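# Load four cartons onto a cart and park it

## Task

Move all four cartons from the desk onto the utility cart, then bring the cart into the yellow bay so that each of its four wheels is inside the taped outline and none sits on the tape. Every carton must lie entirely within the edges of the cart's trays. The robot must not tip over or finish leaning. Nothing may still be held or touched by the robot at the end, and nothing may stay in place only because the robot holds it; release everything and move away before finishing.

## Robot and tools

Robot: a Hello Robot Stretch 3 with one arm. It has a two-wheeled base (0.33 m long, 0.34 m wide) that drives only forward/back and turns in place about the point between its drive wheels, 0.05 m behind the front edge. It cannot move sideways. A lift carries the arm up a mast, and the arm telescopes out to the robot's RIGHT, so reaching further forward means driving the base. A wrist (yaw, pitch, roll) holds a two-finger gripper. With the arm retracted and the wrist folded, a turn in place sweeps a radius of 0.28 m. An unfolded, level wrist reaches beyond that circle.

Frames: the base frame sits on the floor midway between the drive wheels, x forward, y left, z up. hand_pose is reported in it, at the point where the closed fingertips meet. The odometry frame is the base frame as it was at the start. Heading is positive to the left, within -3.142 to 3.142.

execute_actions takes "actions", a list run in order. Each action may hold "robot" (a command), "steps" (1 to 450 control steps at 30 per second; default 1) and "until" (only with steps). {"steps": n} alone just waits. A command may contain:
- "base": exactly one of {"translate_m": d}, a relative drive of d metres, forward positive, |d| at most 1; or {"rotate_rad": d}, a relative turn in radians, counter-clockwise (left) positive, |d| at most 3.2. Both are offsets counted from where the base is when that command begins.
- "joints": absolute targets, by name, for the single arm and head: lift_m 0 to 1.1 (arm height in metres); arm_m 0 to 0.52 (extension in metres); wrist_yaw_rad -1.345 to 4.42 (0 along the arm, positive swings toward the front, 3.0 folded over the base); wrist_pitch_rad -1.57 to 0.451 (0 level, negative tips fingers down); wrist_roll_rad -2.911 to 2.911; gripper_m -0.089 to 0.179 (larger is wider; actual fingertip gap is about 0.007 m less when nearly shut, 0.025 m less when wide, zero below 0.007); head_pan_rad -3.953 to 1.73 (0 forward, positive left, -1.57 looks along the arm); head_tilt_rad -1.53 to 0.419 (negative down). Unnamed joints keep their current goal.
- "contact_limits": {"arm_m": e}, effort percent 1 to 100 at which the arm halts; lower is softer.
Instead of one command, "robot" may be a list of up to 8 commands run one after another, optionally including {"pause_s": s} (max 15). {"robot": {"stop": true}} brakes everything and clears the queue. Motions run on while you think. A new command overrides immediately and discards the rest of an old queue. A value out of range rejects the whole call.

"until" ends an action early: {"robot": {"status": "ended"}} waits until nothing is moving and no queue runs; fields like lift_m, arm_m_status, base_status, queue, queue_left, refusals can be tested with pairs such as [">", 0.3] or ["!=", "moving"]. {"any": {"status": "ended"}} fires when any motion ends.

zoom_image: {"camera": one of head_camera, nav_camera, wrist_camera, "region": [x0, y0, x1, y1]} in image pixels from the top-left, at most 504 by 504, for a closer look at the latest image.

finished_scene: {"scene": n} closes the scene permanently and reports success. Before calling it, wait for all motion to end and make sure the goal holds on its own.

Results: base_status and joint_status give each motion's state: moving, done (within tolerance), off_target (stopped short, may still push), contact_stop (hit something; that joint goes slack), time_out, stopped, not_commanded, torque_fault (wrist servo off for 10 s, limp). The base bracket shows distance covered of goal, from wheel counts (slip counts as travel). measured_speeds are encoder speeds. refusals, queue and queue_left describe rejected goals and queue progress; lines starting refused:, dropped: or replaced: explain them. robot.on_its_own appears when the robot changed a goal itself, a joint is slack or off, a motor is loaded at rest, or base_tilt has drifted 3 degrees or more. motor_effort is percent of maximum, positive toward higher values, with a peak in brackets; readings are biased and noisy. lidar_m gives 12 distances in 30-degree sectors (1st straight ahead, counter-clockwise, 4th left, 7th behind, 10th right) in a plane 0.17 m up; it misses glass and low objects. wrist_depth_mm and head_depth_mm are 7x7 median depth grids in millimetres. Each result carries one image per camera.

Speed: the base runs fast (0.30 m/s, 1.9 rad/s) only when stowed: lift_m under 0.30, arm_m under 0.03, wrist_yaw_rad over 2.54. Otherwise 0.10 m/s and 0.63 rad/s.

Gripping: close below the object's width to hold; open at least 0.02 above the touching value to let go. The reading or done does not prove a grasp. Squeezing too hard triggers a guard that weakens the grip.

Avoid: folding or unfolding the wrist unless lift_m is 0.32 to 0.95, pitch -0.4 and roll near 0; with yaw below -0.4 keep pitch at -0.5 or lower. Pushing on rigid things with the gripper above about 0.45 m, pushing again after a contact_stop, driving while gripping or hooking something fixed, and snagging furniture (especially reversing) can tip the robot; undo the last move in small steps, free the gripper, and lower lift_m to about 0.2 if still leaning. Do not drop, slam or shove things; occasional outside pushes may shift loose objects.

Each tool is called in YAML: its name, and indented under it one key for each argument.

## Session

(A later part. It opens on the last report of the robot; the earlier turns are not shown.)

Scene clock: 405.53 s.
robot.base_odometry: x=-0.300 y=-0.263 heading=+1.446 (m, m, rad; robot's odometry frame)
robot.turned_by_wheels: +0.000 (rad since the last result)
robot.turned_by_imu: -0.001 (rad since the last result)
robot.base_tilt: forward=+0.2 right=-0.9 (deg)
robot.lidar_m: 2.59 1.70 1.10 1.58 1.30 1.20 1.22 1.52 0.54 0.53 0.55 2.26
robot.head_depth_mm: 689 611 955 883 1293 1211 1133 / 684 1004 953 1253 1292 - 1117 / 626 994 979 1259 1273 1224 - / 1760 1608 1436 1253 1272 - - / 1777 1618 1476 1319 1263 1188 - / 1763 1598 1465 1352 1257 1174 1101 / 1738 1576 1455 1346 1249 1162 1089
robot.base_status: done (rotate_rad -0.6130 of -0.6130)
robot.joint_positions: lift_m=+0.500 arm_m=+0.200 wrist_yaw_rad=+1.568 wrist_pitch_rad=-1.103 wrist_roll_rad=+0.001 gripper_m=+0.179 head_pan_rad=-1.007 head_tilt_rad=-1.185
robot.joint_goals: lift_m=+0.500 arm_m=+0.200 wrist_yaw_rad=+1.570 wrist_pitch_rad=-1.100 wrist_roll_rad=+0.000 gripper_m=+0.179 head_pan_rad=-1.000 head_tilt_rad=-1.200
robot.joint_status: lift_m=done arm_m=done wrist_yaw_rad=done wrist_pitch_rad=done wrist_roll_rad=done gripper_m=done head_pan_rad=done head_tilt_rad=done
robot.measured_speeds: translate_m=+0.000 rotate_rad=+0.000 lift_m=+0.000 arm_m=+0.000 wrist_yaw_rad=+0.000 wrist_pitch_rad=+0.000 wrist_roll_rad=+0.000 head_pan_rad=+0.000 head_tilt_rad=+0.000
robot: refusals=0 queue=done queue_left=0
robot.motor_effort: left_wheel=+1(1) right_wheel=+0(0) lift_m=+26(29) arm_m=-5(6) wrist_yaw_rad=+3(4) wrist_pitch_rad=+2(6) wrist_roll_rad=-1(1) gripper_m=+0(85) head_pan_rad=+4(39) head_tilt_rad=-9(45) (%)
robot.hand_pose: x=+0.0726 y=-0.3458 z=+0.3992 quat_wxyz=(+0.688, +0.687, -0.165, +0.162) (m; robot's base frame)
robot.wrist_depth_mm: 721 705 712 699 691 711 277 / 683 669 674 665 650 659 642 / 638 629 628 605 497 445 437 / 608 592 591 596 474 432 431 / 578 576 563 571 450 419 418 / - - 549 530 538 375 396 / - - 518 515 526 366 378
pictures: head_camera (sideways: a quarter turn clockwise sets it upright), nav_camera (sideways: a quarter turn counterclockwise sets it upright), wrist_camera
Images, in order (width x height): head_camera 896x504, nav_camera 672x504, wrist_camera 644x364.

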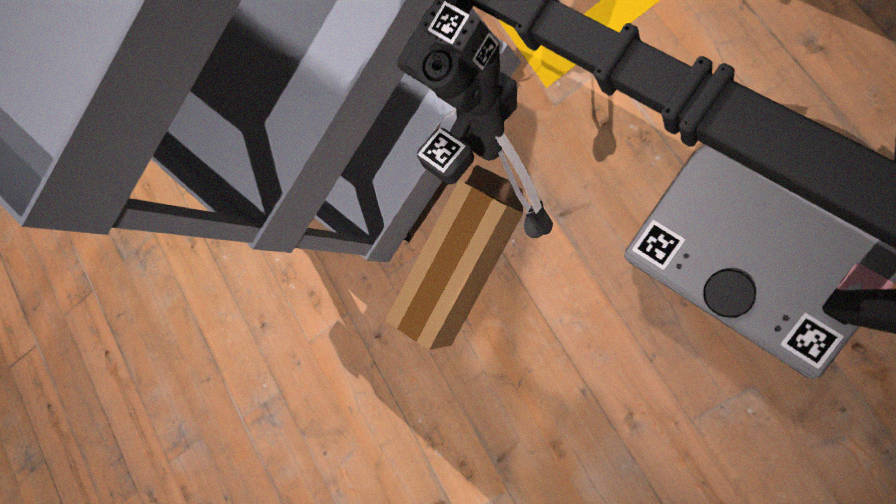

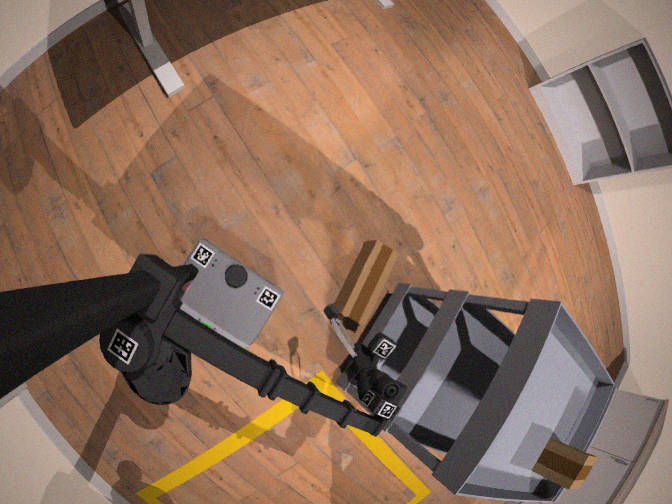

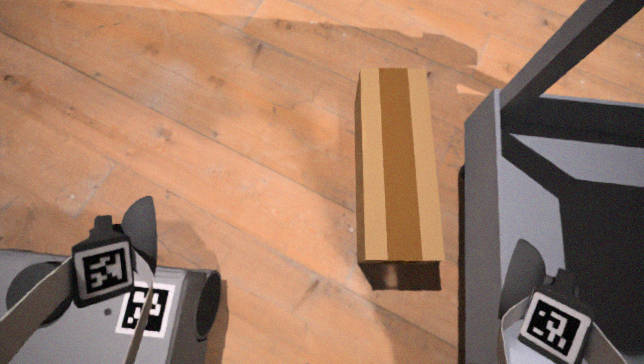

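execute_actions:
  actions:
    - {"robot":[{"joints":{"arm_m":0.30,"gripper_m":0.03,"lift_m":0.3},"base":{"translate_m":-0.04}},{"joints":{"lift_m":0.16,"head_pan_rad":-1.2}}],"steps":450,"until":{"robot":{"status":"ended"}}}

Scene clock: 418.07 s.
robot.base_odometry: x=-0.305 y=-0.302 heading=+1.446 (m, m, rad; robot's odometry frame)
robot.turned_by_wheels: +0.000 (rad since the last result)
robot.turned_by_imu: -0.001 (rad since the last result)
robot.base_tilt: forward=+0.1 right=-0.9 (deg)
robot.lidar_m: 2.61 1.72 1.12 1.59 1.26 1.16 1.18 1.48 2.59 0.53 0.55 2.31
robot.head_depth_mm: 689 610 969 1412 1298 1208 1131 / 683 637 951 1310 1277 1207 1129 / 675 1002 961 1258 1291 - - / 626 1006 974 1257 1270 - - / 641 970 1181 1263 1264 1188 1087 / 1707 1602 1465 1310 1264 1170 1104 / 1739 1580 1458 1347 1248 1165 1091
robot.base_status: done (translate_m -0.0400 of -0.0400)
robot.joint_positions: lift_m=+0.160 arm_m=+0.300 wrist_yaw_rad=+1.568 wrist_pitch_rad=-1.104 wrist_roll_rad=+0.001 gripper_m=+0.030 head_pan_rad=-1.193 head_tilt_rad=-1.185
robot.joint_goals: lift_m=+0.160 arm_m=+0.300 wrist_yaw_rad=+1.570 wrist_pitch_rad=-1.100 wrist_roll_rad=+0.000 gripper_m=+0.030 head_pan_rad=-1.200 head_tilt_rad=-1.200
robot.joint_status: lift_m=done arm_m=done wrist_yaw_rad=done wrist_pitch_rad=done wrist_roll_rad=done gripper_m=done head_pan_rad=done head_tilt_rad=done
robot.measured_speeds: translate_m=+0.000 rotate_rad=+0.000 lift_m=+0.000 arm_m=+0.000 wrist_yaw_rad=+0.000 wrist_pitch_rad=+0.000 wrist_roll_rad=+0.000 head_pan_rad=+0.000 head_tilt_rad=+0.000
robot: refusals=0 queue=done queue_left=0
robot.motor_effort: left_wheel=+1(5) right_wheel=+0(4) lift_m=+26(28) arm_m=+5(7) wrist_yaw_rad=+2(3) wrist_pitch_rad=+2(2) wrist_roll_rad=-1(1) gripper_m=-1(84) head_pan_rad=-4(27) head_tilt_rad=-9(9) (%)
robot.hand_pose: x=+0.0725 y=-0.4452 z=+0.0592 quat_wxyz=(+0.688, +0.688, -0.165, +0.162) (m; robot's base frame)
robot.wrist_depth_mm: 283 282 276 134 133 270 107 / 267 266 134 127 127 256 105 / 253 252 247 160 159 247 102 / 241 238 237 233 234 235 101 / 228 227 228 226 226 223 220 / 219 216 216 213 216 214 208 / 207 208 206 206 205 205 203
pictures: head_camera (sideways: a quarter turn clockwise sets it upright), nav_camera (sideways: a quarter turn counterclockwise sets it upright), wrist_camera
Images, in order (width x height): head_camera 896x504, nav_camera 672x504, wrist_camera 644x364.

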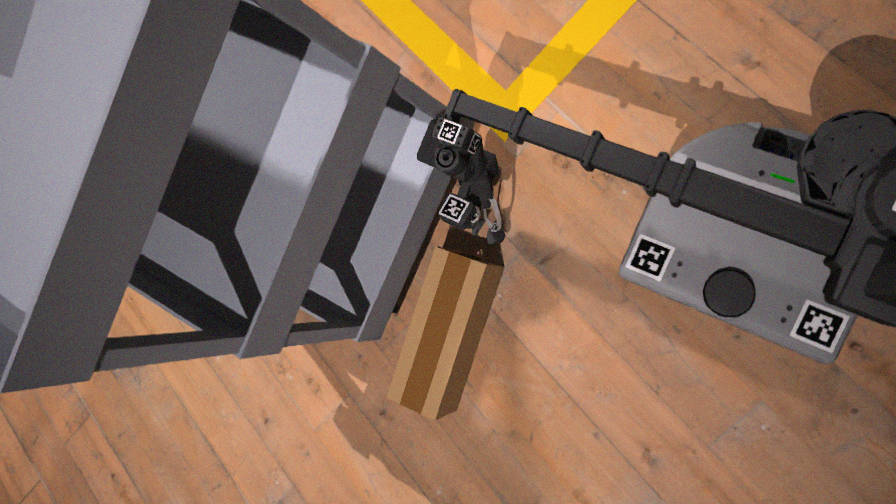

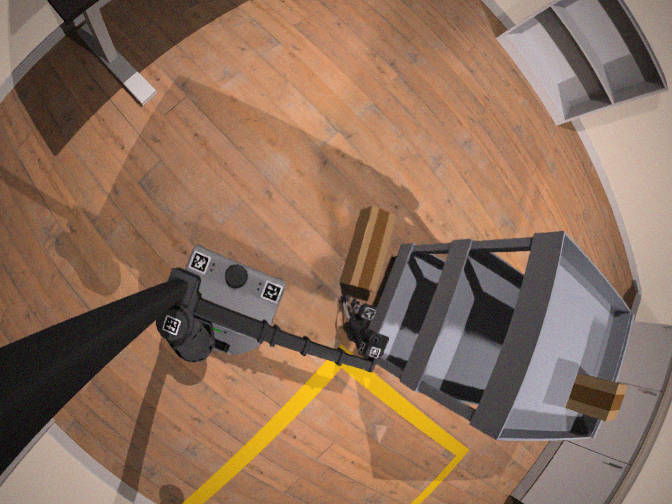

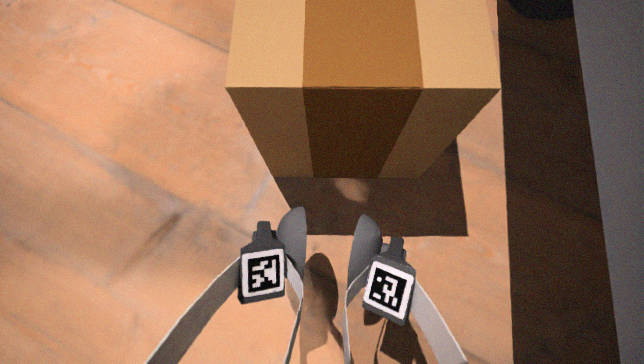

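execute_actions:
  actions:
    - {"robot":[{"joints":{"arm_m":0.311}},{"base":{"translate_m":0.24}},{"base":{"translate_m":-0.01}},{"joints":{"lift_m":0.28}},{"base":{"translate_m":0.19},"joints":{"head_pan_rad":-1.4}},{"joints":{"gripper_m":0.179}}],"steps":450,"until":{"robot":{"status":"ended"}}}

Scene clock: 432.40 s.
robot.base_odometry: x=-0.252 y=+0.114 heading=+1.446 (m, m, rad; robot's odometry frame)
robot.turned_by_wheels: +0.000 (rad since the last result)
robot.turned_by_imu: +0.000 (rad since the last result)
robot.base_tilt: forward=+0.1 right=-0.9 (deg)
robot.lidar_m: 2.23 1.43 1.42 0.95 1.68 1.54 1.58 0.74 0.55 0.54 2.11 1.92
robot.head_depth_mm: 680 630 958 1265 1306 1208 1133 / 1803 1012 931 1267 1286 1211 - / 1829 1639 1502 1243 1284 - - / 1800 1624 1499 1241 1278 - - / 1787 1621 1474 1304 1267 1185 1087 / 1755 1608 1468 1351 1260 1169 1095 / 1737 1583 1454 1343 1248 1167 1095
robot.base_status: done (translate_m +0.1900 of +0.1900)
robot.joint_positions: lift_m=+0.280 arm_m=+0.311 wrist_yaw_rad=+1.571 wrist_pitch_rad=-1.108 wrist_roll_rad=+0.001 gripper_m=+0.179 head_pan_rad=-1.393 head_tilt_rad=-1.186
robot.joint_goals: lift_m=+0.280 arm_m=+0.311 wrist_yaw_rad=+1.570 wrist_pitch_rad=-1.100 wrist_roll_rad=+0.000 gripper_m=+0.179 head_pan_rad=-1.400 head_tilt_rad=-1.200
robot.joint_status: lift_m=done arm_m=done wrist_yaw_rad=done wrist_pitch_rad=done wrist_roll_rad=done gripper_m=done head_pan_rad=done head_tilt_rad=done
robot.measured_speeds: translate_m=+0.000 rotate_rad=+0.000 lift_m=+0.000 arm_m=+0.000 wrist_yaw_rad=+0.000 wrist_pitch_rad=+0.000 wrist_roll_rad=+0.000 head_pan_rad=+0.000 head_tilt_rad=+0.000
robot: refusals=0 queue=done queue_left=0
robot.motor_effort: left_wheel=+1(11) right_wheel=+0(18) lift_m=+33(38) arm_m=+4(3) wrist_yaw_rad=-2(3) wrist_pitch_rad=+4(22) wrist_roll_rad=-1(1) gripper_m=+0(82) head_pan_rad=-4(28) head_tilt_rad=-9(8) (%)
robot.hand_pose: x=+0.0714 y=-0.4558 z=+0.1785 quat_wxyz=(+0.689, +0.688, -0.162, +0.162) (m; robot's base frame)
robot.wrist_depth_mm: 432 437 430 428 430 422 422 / 409 404 406 263 403 400 399 / 386 386 380 250 373 376 374 / 368 362 362 238 359 360 360 / 350 350 338 226 342 342 339 / - 328 326 216 324 330 323 / 320 317 212 208 313 307 312
pictures: head_camera (sideways: a quarter turn clockwise sets it upright), nav_camera (sideways: a quarter turn counterclockwise sets it upright), wrist_camera
Images, in order (width x height): head_camera 896x504, nav_camera 672x504, wrist_camera 644x364.

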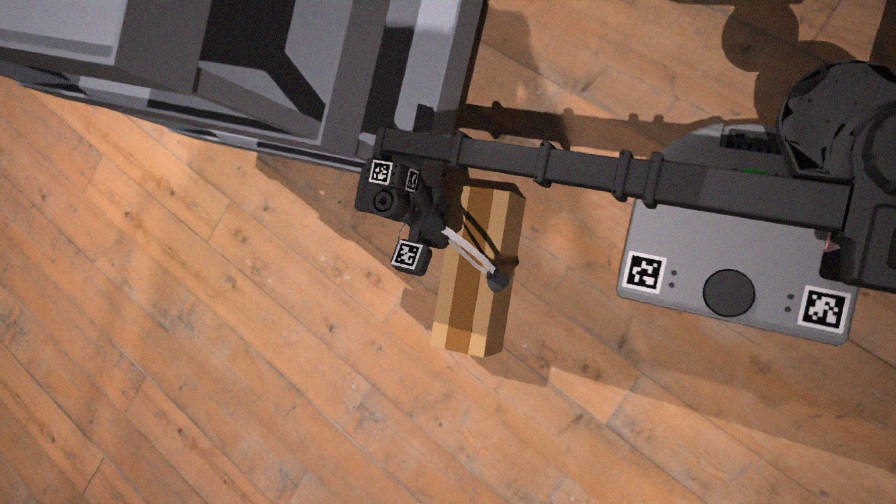

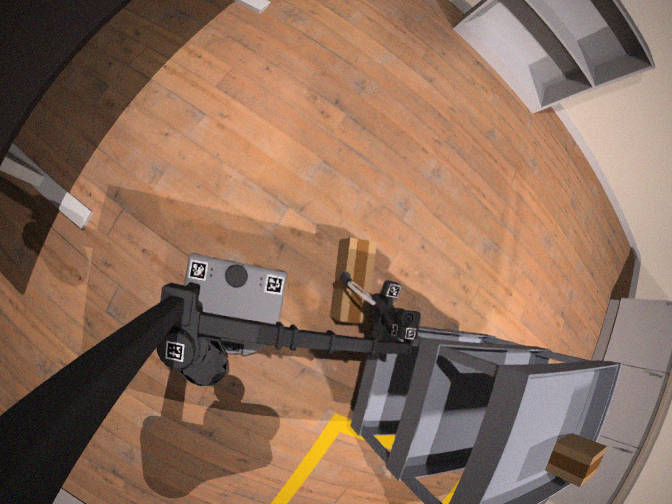

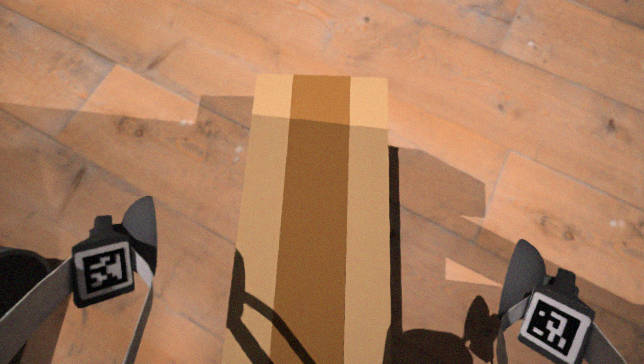

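execute_actions:
  actions:
    - {"robot":[{"joints":{"arm_m":0.297}},{"joints":{"lift_m":0.2,"gripper_m":0.15}}],"steps":450,"until":{"robot":{"status":"ended"}}}

zoom_image:
  camera: "head_camera"
  region: [370, 150, 600, 380]

Scene clock: 438.37 s.
robot.base_odometry: x=-0.252 y=+0.114 heading=+1.446 (m, m, rad; robot's odometry frame)
robot.turned_by_wheels: +0.000 (rad since the last result)
robot.turned_by_imu: +0.000 (rad since the last result)
robot.base_tilt: forward=+0.2 right=-0.9 (deg)
robot.lidar_m: 2.23 1.43 1.42 0.96 1.68 1.53 1.58 0.74 0.56 0.54 2.12 1.91
robot.head_depth_mm: 680 630 956 1266 1298 1208 1131 / 1803 1016 932 1277 1285 1202 1139 / 1807 1629 1484 1234 1284 - - / 1794 1637 1486 1314 1272 - - / 1778 1609 1478 1308 1264 1191 1092 / 1760 1599 1460 1344 1253 1176 1096 / 1752 1582 1453 1347 1246 1167 1095
robot.base_status: done (translate_m +0.1900 of +0.1900)
robot.joint_positions: lift_m=+0.200 arm_m=+0.297 wrist_yaw_rad=+1.571 wrist_pitch_rad=-1.108 wrist_roll_rad=+0.001 gripper_m=+0.150 head_pan_rad=-1.393 head_tilt_rad=-1.186
robot.joint_goals: lift_m=+0.200 arm_m=+0.297 wrist_yaw_rad=+1.570 wrist_pitch_rad=-1.100 wrist_roll_rad=+0.000 gripper_m=+0.150 head_pan_rad=-1.400 head_tilt_rad=-1.200
robot.joint_status: lift_m=done arm_m=done wrist_yaw_rad=done wrist_pitch_rad=done wrist_roll_rad=done gripper_m=done head_pan_rad=done head_tilt_rad=done
robot.measured_speeds: translate_m=+0.000 rotate_rad=+0.000 lift_m=+0.000 arm_m=+0.000 wrist_yaw_rad=+0.000 wrist_pitch_rad=+0.000 wrist_roll_rad=+0.000 head_pan_rad=+0.000 head_tilt_rad=+0.000
robot: refusals=0 queue=done queue_left=0
robot.motor_effort: left_wheel=+1(1) right_wheel=+0(0) lift_m=+26(34) arm_m=-5(4) wrist_yaw_rad=-1(1) wrist_pitch_rad=+4(4) wrist_roll_rad=-1(1) gripper_m=-1(84) head_pan_rad=-4(5) head_tilt_rad=-9(9) (%)
robot.hand_pose: x=+0.0714 y=-0.4425 z=+0.0988 quat_wxyz=(+0.689, +0.688, -0.162, +0.162) (m; robot's base frame)
robot.wrist_depth_mm: 332 328 325 182 183 322 320 / 312 311 304 171 171 305 305 / 297 293 287 163 163 289 288 / 282 281 158 154 155 275 275 / 266 270 150 148 147 261 261 / 255 250 143 140 140 - 250 / 241 247 135 134 134 239 241
pictures: head_camera (sideways: a quarter turn clockwise sets it upright), nav_camera (sideways: a quarter turn counterclockwise sets it upright), wrist_camera
Images, in order (width x height): head_camera 896x504, nav_camera 672x504, wrist_camera 644x364.

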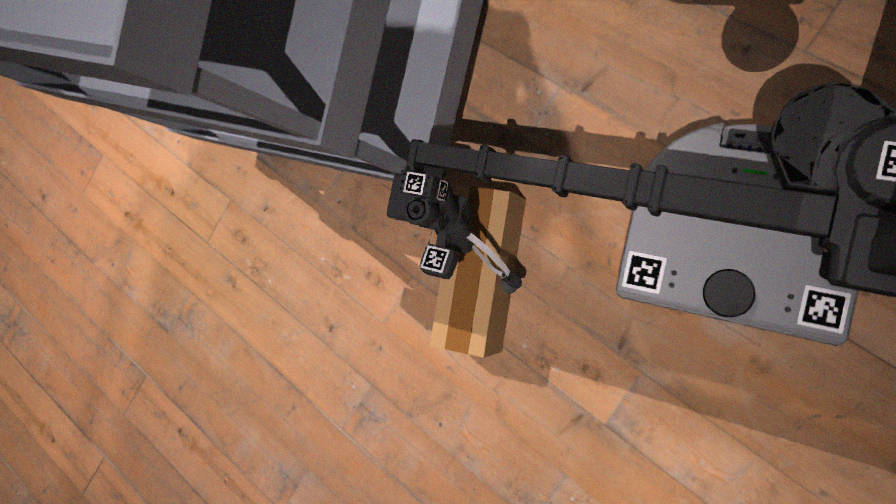

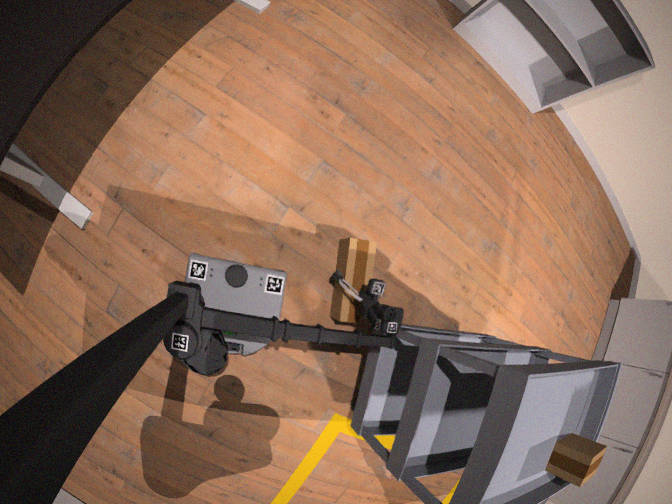

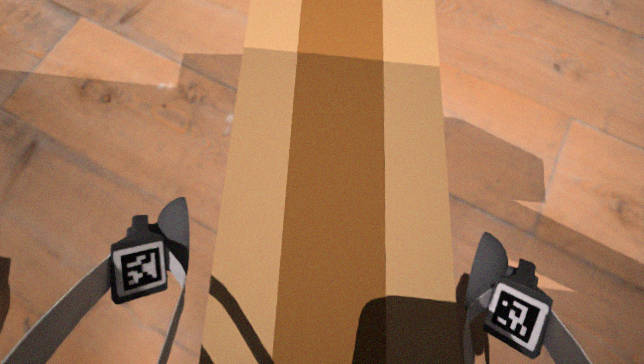

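Region (370, 150, 600, 380) of head_camera's 896x504 image, scaled by 2.191, with more detail than that image has.

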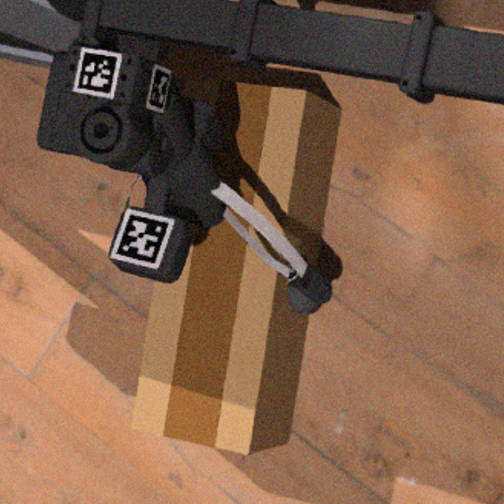

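execute_actions:
  actions:
    - {"robot":[{"base":{"translate_m":-0.008}},{"joints":{"gripper_m":0.063}},{"joints":{"lift_m":0.3,"arm_m":0.26}}],"steps":450,"until":{"robot":{"status":"ended"}}}

Scene clock: 444.43 s.
robot.base_odometry: x=-0.253 y=+0.107 heading=+1.446 (m, m, rad; robot's odometry frame)
robot.turned_by_wheels: +0.000 (rad since the last result)
robot.turned_by_imu: +0.000 (rad since the last result)
robot.base_tilt: forward=+0.2 right=-0.9 (deg)
robot.lidar_m: 2.23 1.44 1.42 0.96 1.67 1.53 1.57 1.96 0.37 0.35 0.36 1.92
robot.head_depth_mm: 681 631 957 1267 1303 1209 1134 / 1769 996 950 1269 1285 1208 - / 1812 1640 1462 1178 1269 - - / 1792 1629 1493 1129 1263 - - / 1779 1607 1476 1144 1260 1189 1083 / 1750 1597 1469 1349 1257 1173 1098 / 1748 1588 1453 1339 1252 1163 1094
robot.base_status: done (translate_m -0.0080 of -0.0080)
robot.joint_positions: lift_m=+0.299 arm_m=+0.260 wrist_yaw_rad=+1.569 wrist_pitch_rad=-1.154 wrist_roll_rad=+0.001 gripper_m=+0.064 head_pan_rad=-1.393 head_tilt_rad=-1.186
robot.joint_goals: lift_m=+0.300 arm_m=+0.260 wrist_yaw_rad=+1.570 wrist_pitch_rad=-1.100 wrist_roll_rad=+0.000 gripper_m=+0.063 head_pan_rad=-1.400 head_tilt_rad=-1.200
robot.joint_status: lift_m=done arm_m=done wrist_yaw_rad=done wrist_pitch_rad=done wrist_roll_rad=done gripper_m=done head_pan_rad=done head_tilt_rad=done
robot.measured_speeds: translate_m=+0.000 rotate_rad=+0.000 lift_m=+0.000 arm_m=+0.000 wrist_yaw_rad=+0.000 wrist_pitch_rad=+0.000 wrist_roll_rad=+0.000 head_pan_rad=+0.000 head_tilt_rad=+0.000
robot: refusals=0 queue=done queue_left=0
robot.motor_effort: left_wheel=+2(4) right_wheel=-1(5) lift_m=+46(47) arm_m=-5(5) wrist_yaw_rad=+2(2) wrist_pitch_rad=+28(29) wrist_roll_rad=-1(1) gripper_m=-20(95) head_pan_rad=-4(4) head_tilt_rad=-9(9) (%)
robot.hand_pose: x=+0.0602 y=-0.4057 z=+0.1939 quat_wxyz=(+0.692, +0.692, -0.147, +0.145) (m; robot's base frame)
robot.wrist_depth_mm: 434 425 428 187 189 419 413 / 409 408 400 176 179 402 400 / 397 391 384 167 169 384 382 / 378 376 161 158 160 366 370 / 369 364 151 151 151 350 352 / - - 144 143 144 340 336 / - 336 138 137 138 329 328
pictures: head_camera (sideways: a quarter turn clockwise sets it upright), nav_camera (sideways: a quarter turn counterclockwise sets it upright), wrist_camera
Images, in order (width x height): head_camera 896x504, nav_camera 672x504, wrist_camera 644x364.

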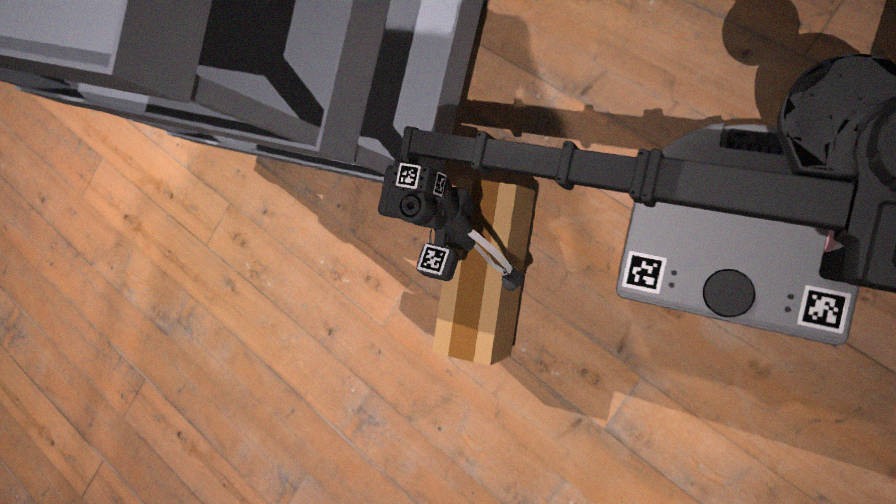

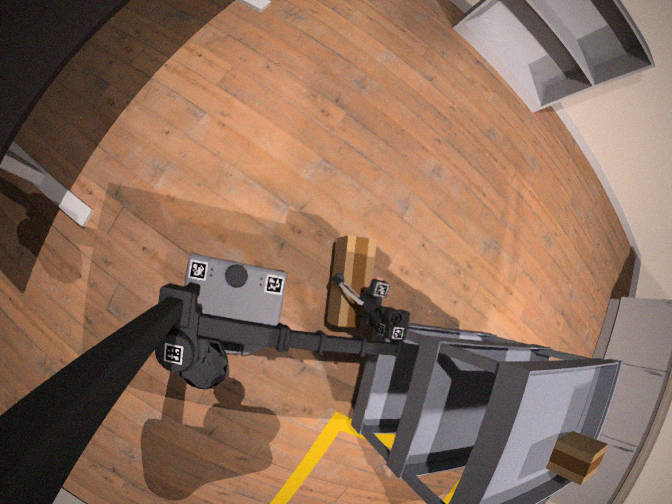

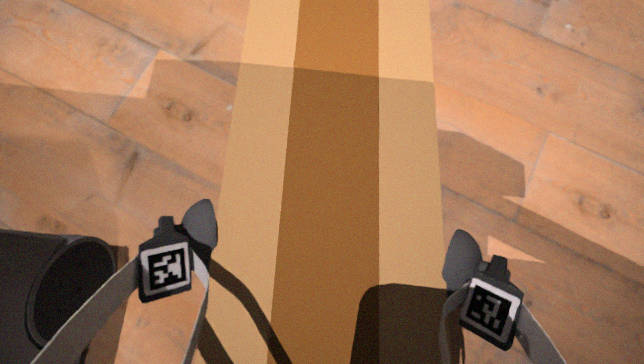

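execute_actions:
  actions:
    - {"robot":{"base":{"translate_m":-0.34},"joints":{"lift_m":1.1,"head_tilt_rad":-0.75,"head_pan_rad":-1.3}},"steps":450,"until":{"robot":{"lift_m":[">",1.097],"base_status":["!=","moving"]}}}

Scene clock: 454.40 s.
robot.base_odometry: x=-0.296 y=-0.231 heading=+1.446 (m, m, rad; robot's odometry frame)
robot.turned_by_wheels: +0.000 (rad since the last result)
robot.turned_by_imu: +0.000 (rad since the last result)
robot.base_tilt: forward=+0.2 right=-0.9 (deg)
robot.lidar_m: 2.55 1.69 1.08 1.57 1.33 1.22 1.25 1.56 0.54 0.53 0.55 2.24
robot.head_depth_mm: 2326 - 916 414 469 1316 1179 / 2468 1104 893 426 927 1065 1173 / 2604 1126 944 434 880 1182 1170 / 3515 3049 905 446 912 1223 1154 / 3305 3201 818 453 935 1237 1153 / 2966 3095 2314 465 1496 1305 1146 / 2676 2879 2286 1831 1515 1296 1139
robot.base_status: done (translate_m -0.3400 of -0.3400)
robot.joint_positions: lift_m=+1.098 arm_m=+0.260 wrist_yaw_rad=+1.569 wrist_pitch_rad=-1.153 wrist_roll_rad=+0.001 gripper_m=+0.064 head_pan_rad=-1.307 head_tilt_rad=-0.754
robot.joint_goals: lift_m=+1.100 arm_m=+0.260 wrist_yaw_rad=+1.570 wrist_pitch_rad=-1.100 wrist_roll_rad=+0.000 gripper_m=+0.063 head_pan_rad=-1.300 head_tilt_rad=-0.750
robot.joint_status: lift_m=moving arm_m=done wrist_yaw_rad=done wrist_pitch_rad=done wrist_roll_rad=done gripper_m=done head_pan_rad=done head_tilt_rad=done
robot.measured_speeds: translate_m=+0.000 rotate_rad=+0.000 lift_m=+0.020 arm_m=+0.000 wrist_yaw_rad=+0.000 wrist_pitch_rad=+0.000 wrist_roll_rad=+0.000 head_pan_rad=+0.000 head_tilt_rad=+0.000
robot: refusals=0 queue=running queue_left=0
robot.motor_effort: left_wheel=+1(5) right_wheel=+0(6) lift_m=+49(51) arm_m=-5(5) wrist_yaw_rad=+1(1) wrist_pitch_rad=+27(29) wrist_roll_rad=-1(1) gripper_m=-20(20) head_pan_rad=+4(19) head_tilt_rad=+3(35) (%)
robot.hand_pose: x=+0.0605 y=-0.4057 z=+0.9929 quat_wxyz=(+0.692, +0.691, -0.147, +0.145) (m; robot's base frame)
robot.wrist_depth_mm: - - - 194 200 - - / - - - 182 186 364 356 / - - - 170 173 388 385 / - - 164 160 163 370 371 / - - 150 151 151 360 354 / - - 143 143 143 345 341 / - - 136 136 136 327 328
pictures: head_camera (sideways: a quarter turn clockwise sets it upright), nav_camera (sideways: a quarter turn counterclockwise sets it upright), wrist_camera
Images, in order (width x height): head_camera 896x504, nav_camera 672x504, wrist_camera 644x364.

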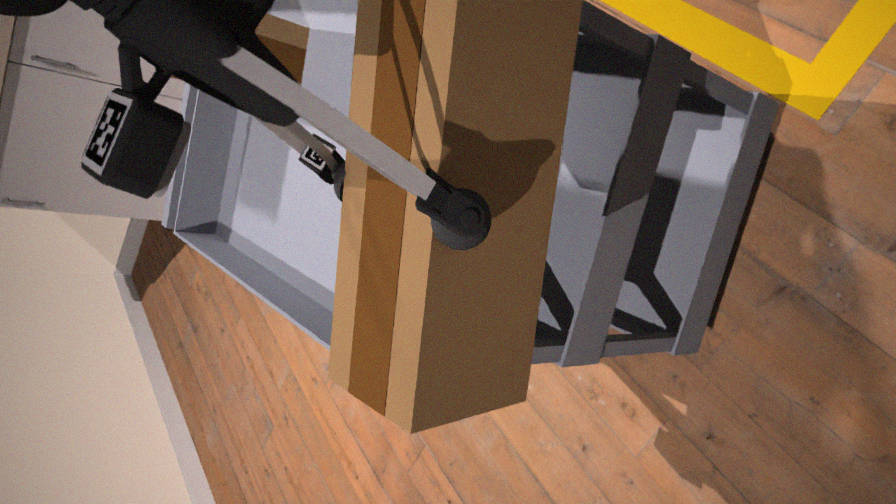

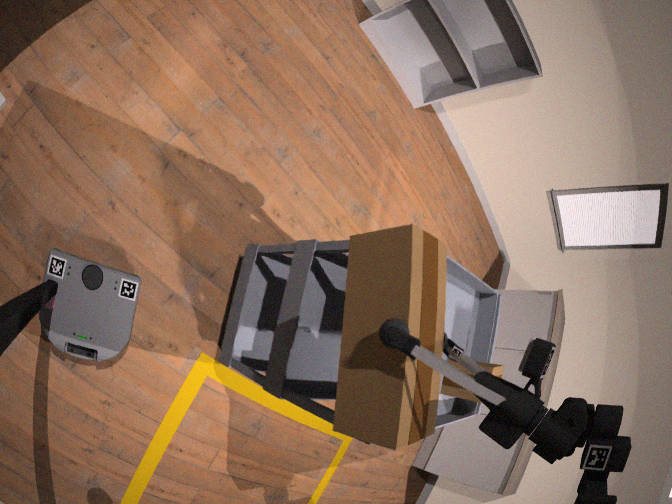

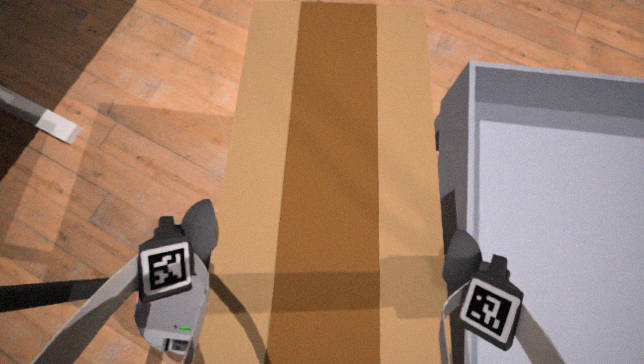

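execute_actions:
  actions:
    - {"robot":{"joints":{"wrist_pitch_rad":-1.07},"base":{"translate_m":-0.04}},"steps":10}
    - {"robot":{"joints":{"wrist_pitch_rad":-1.04}},"steps":10}
    - {"robot":{"joints":{"wrist_pitch_rad":-1.01}},"steps":10}
    - {"robot":{"joints":{"wrist_pitch_rad":-0.98}},"steps":10}
    - {"robot":{"joints":{"wrist_pitch_rad":-0.95}},"steps":12}

Scene clock: 462.00 s.
robot.base_odometry: x=-0.301 y=-0.270 heading=+1.446 (m, m, rad; robot's odometry frame)
robot.turned_by_wheels: +0.000 (rad since the last result)
robot.turned_by_imu: -0.001 (rad since the last result)
robot.base_tilt: forward=+0.2 right=-0.6 (deg)
robot.lidar_m: 2.59 1.70 1.10 1.58 1.29 1.19 1.22 1.52 0.54 0.53 0.55 2.27
robot.head_depth_mm: 2296 - 924 412 813 1350 1181 / 2435 2605 475 417 929 1101 1170 / 2587 1123 477 428 948 1178 1157 / 3492 1138 905 450 964 1219 1158 / 3369 3146 501 446 998 1235 1148 / 3016 3081 504 461 1453 1280 1154 / 2727 2904 2297 1705 1507 1299 1133
robot.base_status: moving (translate_m -0.0400 of -0.0400)
robot.joint_positions: lift_m=+1.099 arm_m=+0.260 wrist_yaw_rad=+1.569 wrist_pitch_rad=-1.024 wrist_roll_rad=+0.001 gripper_m=+0.064 head_pan_rad=-1.307 head_tilt_rad=-0.754
robot.joint_goals: lift_m=+1.100 arm_m=+0.260 wrist_yaw_rad=+1.570 wrist_pitch_rad=-0.950 wrist_roll_rad=+0.000 gripper_m=+0.063 head_pan_rad=-1.300 head_tilt_rad=-0.750
robot.joint_status: lift_m=done arm_m=done wrist_yaw_rad=done wrist_pitch_rad=moving wrist_roll_rad=done gripper_m=done head_pan_rad=done head_tilt_rad=done
robot.measured_speeds: translate_m=+0.000 rotate_rad=+0.000 lift_m=+0.001 arm_m=+0.000 wrist_yaw_rad=+0.000 wrist_pitch_rad=+0.024 wrist_roll_rad=+0.000 head_pan_rad=+0.000 head_tilt_rad=+0.000
robot: refusals=0 queue=running queue_left=0
robot.motor_effort: left_wheel=+0(6) right_wheel=-1(7) lift_m=+46(49) arm_m=-5(5) wrist_yaw_rad=+1(2) wrist_pitch_rad=+37(42) wrist_roll_rad=-1(1) gripper_m=-19(20) head_pan_rad=+4(5) head_tilt_rad=+3(3) (%)
robot.hand_pose: x=+0.0913 y=-0.4057 z=+1.0062 quat_wxyz=(+0.681, +0.681, -0.192, +0.190) (m; robot's base frame)
robot.wrist_depth_mm: - - - - - - - / - - - 202 207 - - / - - - 182 189 420 395 / - - 176 169 171 405 402 / - - 157 155 158 379 381 / - - 145 144 144 357 358 / - - 136 135 136 335 340
pictures: head_camera (sideways: a quarter turn clockwise sets it upright), nav_camera (sideways: a quarter turn counterclockwise sets it upright), wrist_camera
Images, in order (width x height): head_camera 896x504, nav_camera 672x504, wrist_camera 644x364.

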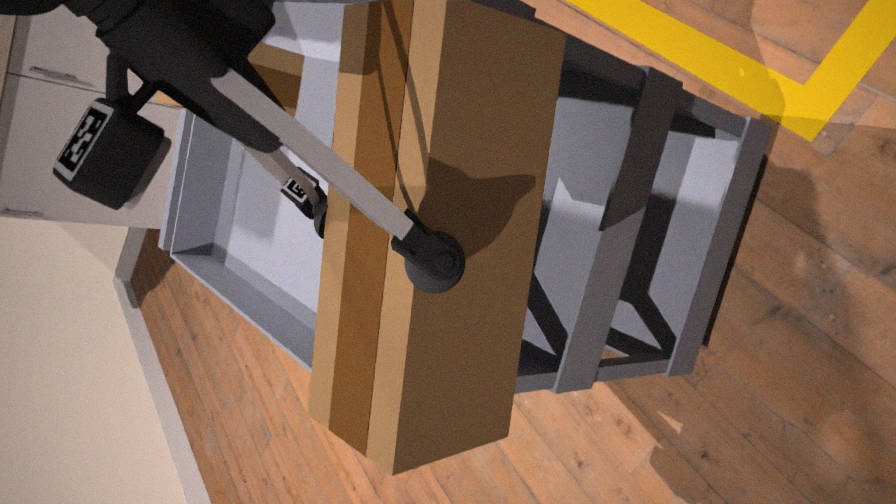

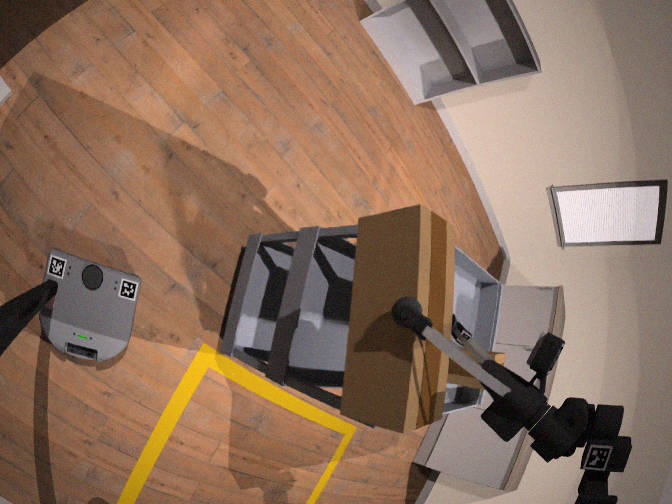

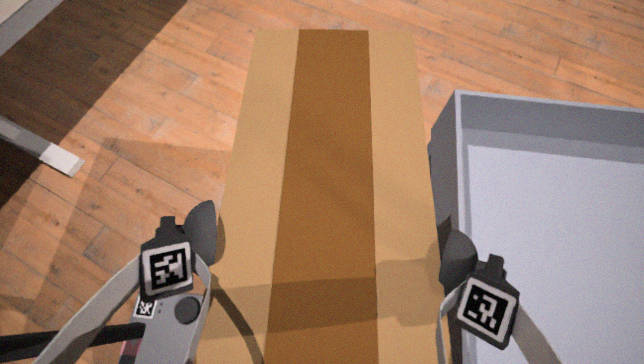

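execute_actions:
  actions:
    - {"robot":{"joints":{"arm_m":0.35},"contact_limits":{"arm_m":11}},"steps":60,"until":{"robot":{"arm_m":[">",0.348]}}}

Scene clock: 465.93 s.
robot.base_odometry: x=-0.301 y=-0.270 heading=+1.446 (m, m, rad; robot's odometry frame)
robot.turned_by_wheels: +0.000 (rad since the last result)
robot.turned_by_imu: +0.000 (rad since the last result)
robot.base_tilt: forward=+0.2 right=-0.9 (deg)
robot.lidar_m: 2.59 1.70 1.10 1.58 1.29 1.19 1.22 1.52 0.54 0.53 0.55 2.27
robot.head_depth_mm: 2266 908 936 738 1014 1348 1179 / 2371 1005 927 686 1001 1096 1169 / 2668 1134 886 700 992 1178 1159 / 3503 1138 871 713 986 1220 1052 / 3358 3149 868 733 1023 1239 1082 / 2982 3121 2295 812 1455 1281 1144 / 2716 2928 2296 1820 1515 1302 1135
robot.base_status: done (translate_m -0.0400 of -0.0400)
robot.joint_positions: lift_m=+1.099 arm_m=+0.349 wrist_yaw_rad=+1.568 wrist_pitch_rad=-0.961 wrist_roll_rad=+0.003 gripper_m=+0.063 head_pan_rad=-1.307 head_tilt_rad=-0.754
robot.joint_goals: lift_m=+1.100 arm_m=+0.350 wrist_yaw_rad=+1.570 wrist_pitch_rad=-0.950 wrist_roll_rad=+0.000 gripper_m=+0.063 head_pan_rad=-1.300 head_tilt_rad=-0.750
robot.joint_status: lift_m=done arm_m=moving wrist_yaw_rad=done wrist_pitch_rad=done wrist_roll_rad=done gripper_m=done head_pan_rad=done head_tilt_rad=done
robot.measured_speeds: translate_m=+0.000 rotate_rad=+0.000 lift_m=+0.000 arm_m=+0.017 wrist_yaw_rad=+0.000 wrist_pitch_rad=+0.000 wrist_roll_rad=+0.000 head_pan_rad=+0.000 head_tilt_rad=+0.000
robot: refusals=0 queue=running queue_left=0
robot.motor_effort: left_wheel=+1(3) right_wheel=+0(2) lift_m=+33(44) arm_m=+3(5) wrist_yaw_rad=+2(3) wrist_pitch_rad=+6(31) wrist_roll_rad=-2(3) gripper_m=-1(19) head_pan_rad=+4(5) head_tilt_rad=+3(3) (%)
robot.contact_limits: arm_m 11 (drawing in: default 31, maximum 51; extending or still: default 42, maximum 69)
robot.hand_pose: x=+0.1056 y=-0.4945 z=+1.0143 quat_wxyz=(+0.675, +0.674, -0.214, +0.210) (m; robot's base frame)
robot.wrist_depth_mm: - - - - - - - / - - - - - - - / - - - - 416 420 - / - - - - 429 422 415 / - - - - 399 389 394 / - - - - 367 363 366 / - - - 954 341 343 343
pictures: head_camera (sideways: a quarter turn clockwise sets it upright), nav_camera (sideways: a quarter turn counterclockwise sets it upright), wrist_camera
Images, in order (width x height): head_camera 896x504, nav_camera 672x504, wrist_camera 644x364.

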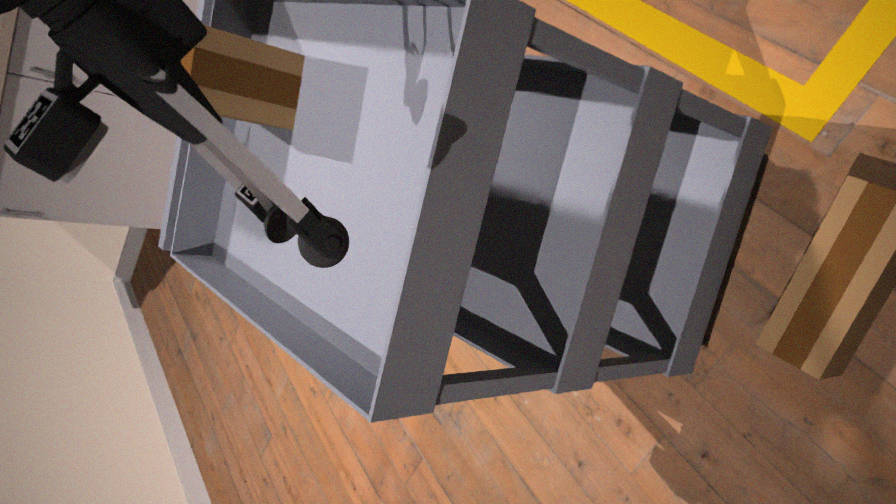

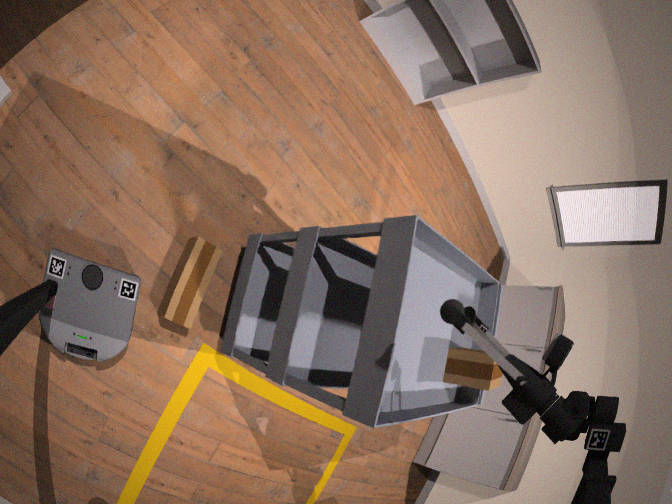

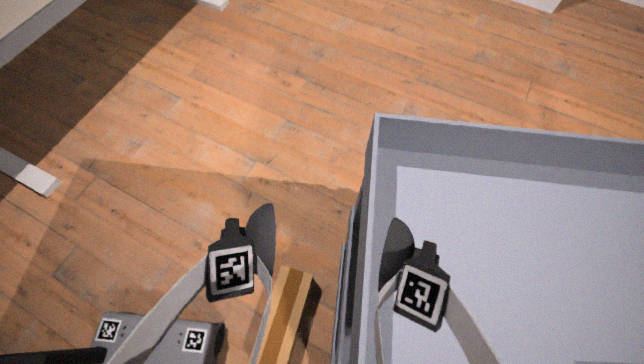

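execute_actions:
  actions:
    - {"robot":[{"joints":{"arm_m":0.216,"wrist_yaw_rad":1.45,"wrist_pitch_rad":-1.0,"head_tilt_rad":-1.25},"base":{"translate_m":0.035}},{"joints":{"lift_m":0.27,"gripper_m":0.17}}],"steps":450,"until":{"robot":{"status":"ended"}}}

Scene clock: 488.13 s.
robot.base_odometry: x=-0.296 y=-0.236 heading=+1.446 (m, m, rad; robot's odometry frame)
robot.turned_by_wheels: +0.000 (rad since the last result)
robot.turned_by_imu: -0.001 (rad since the last result)
robot.base_tilt: forward=+0.2 right=-0.9 (deg)
robot.lidar_m: 2.56 1.69 1.08 1.57 1.33 1.22 1.25 1.56 0.54 0.53 0.55 2.24
robot.head_depth_mm: 645 942 951 1378 1286 1209 1140 / 599 975 941 1340 1277 1207 - / 601 979 940 1236 1256 - - / 597 975 1245 1207 1261 - - / 609 944 1256 1314 1252 1179 1114 / 1615 1521 1424 1325 1243 1172 1112 / 1645 1523 1411 1314 1231 1160 1099
robot.base_status: done (translate_m +0.0350 of +0.0350)
robot.joint_positions: lift_m=+0.270 arm_m=+0.216 wrist_yaw_rad=+1.453 wrist_pitch_rad=-1.005 wrist_roll_rad=+0.003 gripper_m=+0.170 head_pan_rad=-1.307 head_tilt_rad=-1.235
robot.joint_goals: lift_m=+0.270 arm_m=+0.216 wrist_yaw_rad=+1.450 wrist_pitch_rad=-1.000 wrist_roll_rad=+0.000 gripper_m=+0.170 head_pan_rad=-1.300 head_tilt_rad=-1.250
robot.joint_status: lift_m=done arm_m=done wrist_yaw_rad=done wrist_pitch_rad=done wrist_roll_rad=done gripper_m=done head_pan_rad=done head_tilt_rad=done
robot.measured_speeds: translate_m=+0.000 rotate_rad=+0.000 lift_m=+0.000 arm_m=+0.000 wrist_yaw_rad=+0.000 wrist_pitch_rad=+0.000 wrist_roll_rad=+0.000 head_pan_rad=+0.000 head_tilt_rad=+0.000
robot: refusals=0 queue=done queue_left=0
robot.motor_effort: left_wheel=+1(7) right_wheel=+0(4) lift_m=+26(33) arm_m=-5(7) wrist_yaw_rad=-3(4) wrist_pitch_rad=+3(5) wrist_roll_rad=-2(2) gripper_m=+0(83) head_pan_rad=+4(4) head_tilt_rad=-9(46) (%)
robot.hand_pose: x=+0.0948 y=-0.3753 z=+0.1796 quat_wxyz=(+0.689, +0.666, -0.238, +0.156) (m; robot's base frame)
robot.wrist_depth_mm: 470 471 473 472 477 456 190 / 435 433 432 435 433 419 181 / 401 405 407 401 400 340 181 / 373 376 374 244 362 368 181 / 350 356 352 229 340 347 181 / 329 323 326 216 319 336 176 / - 314 303 205 302 307 163
pictures: head_camera (sideways: a quarter turn clockwise sets it upright), nav_camera (sideways: a quarter turn counterclockwise sets it upright), wrist_camera
Images, in order (width x height): head_camera 896x504, nav_camera 672x504, wrist_camera 644x364.

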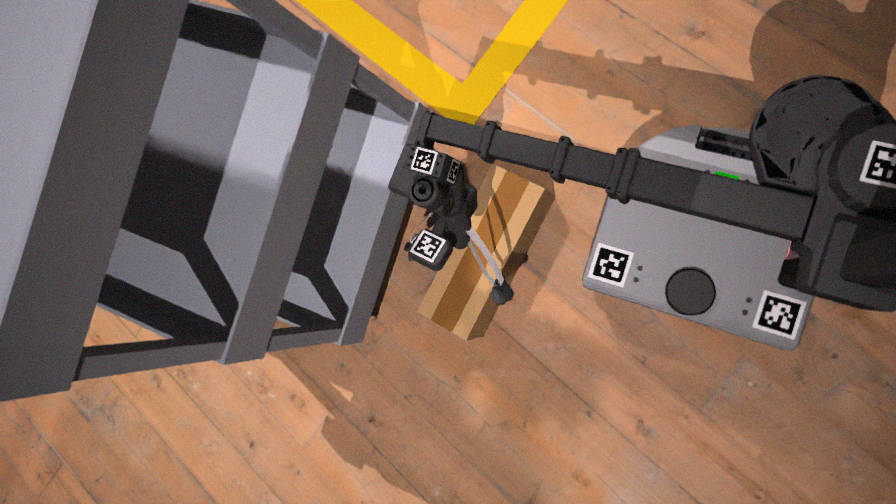

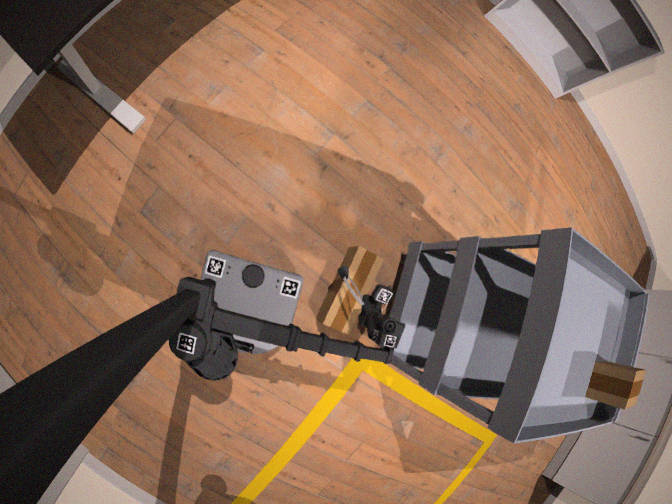

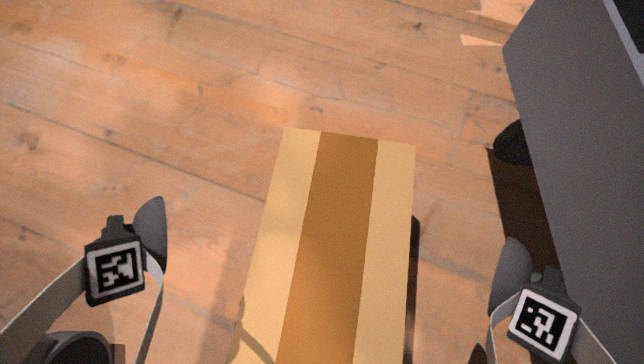

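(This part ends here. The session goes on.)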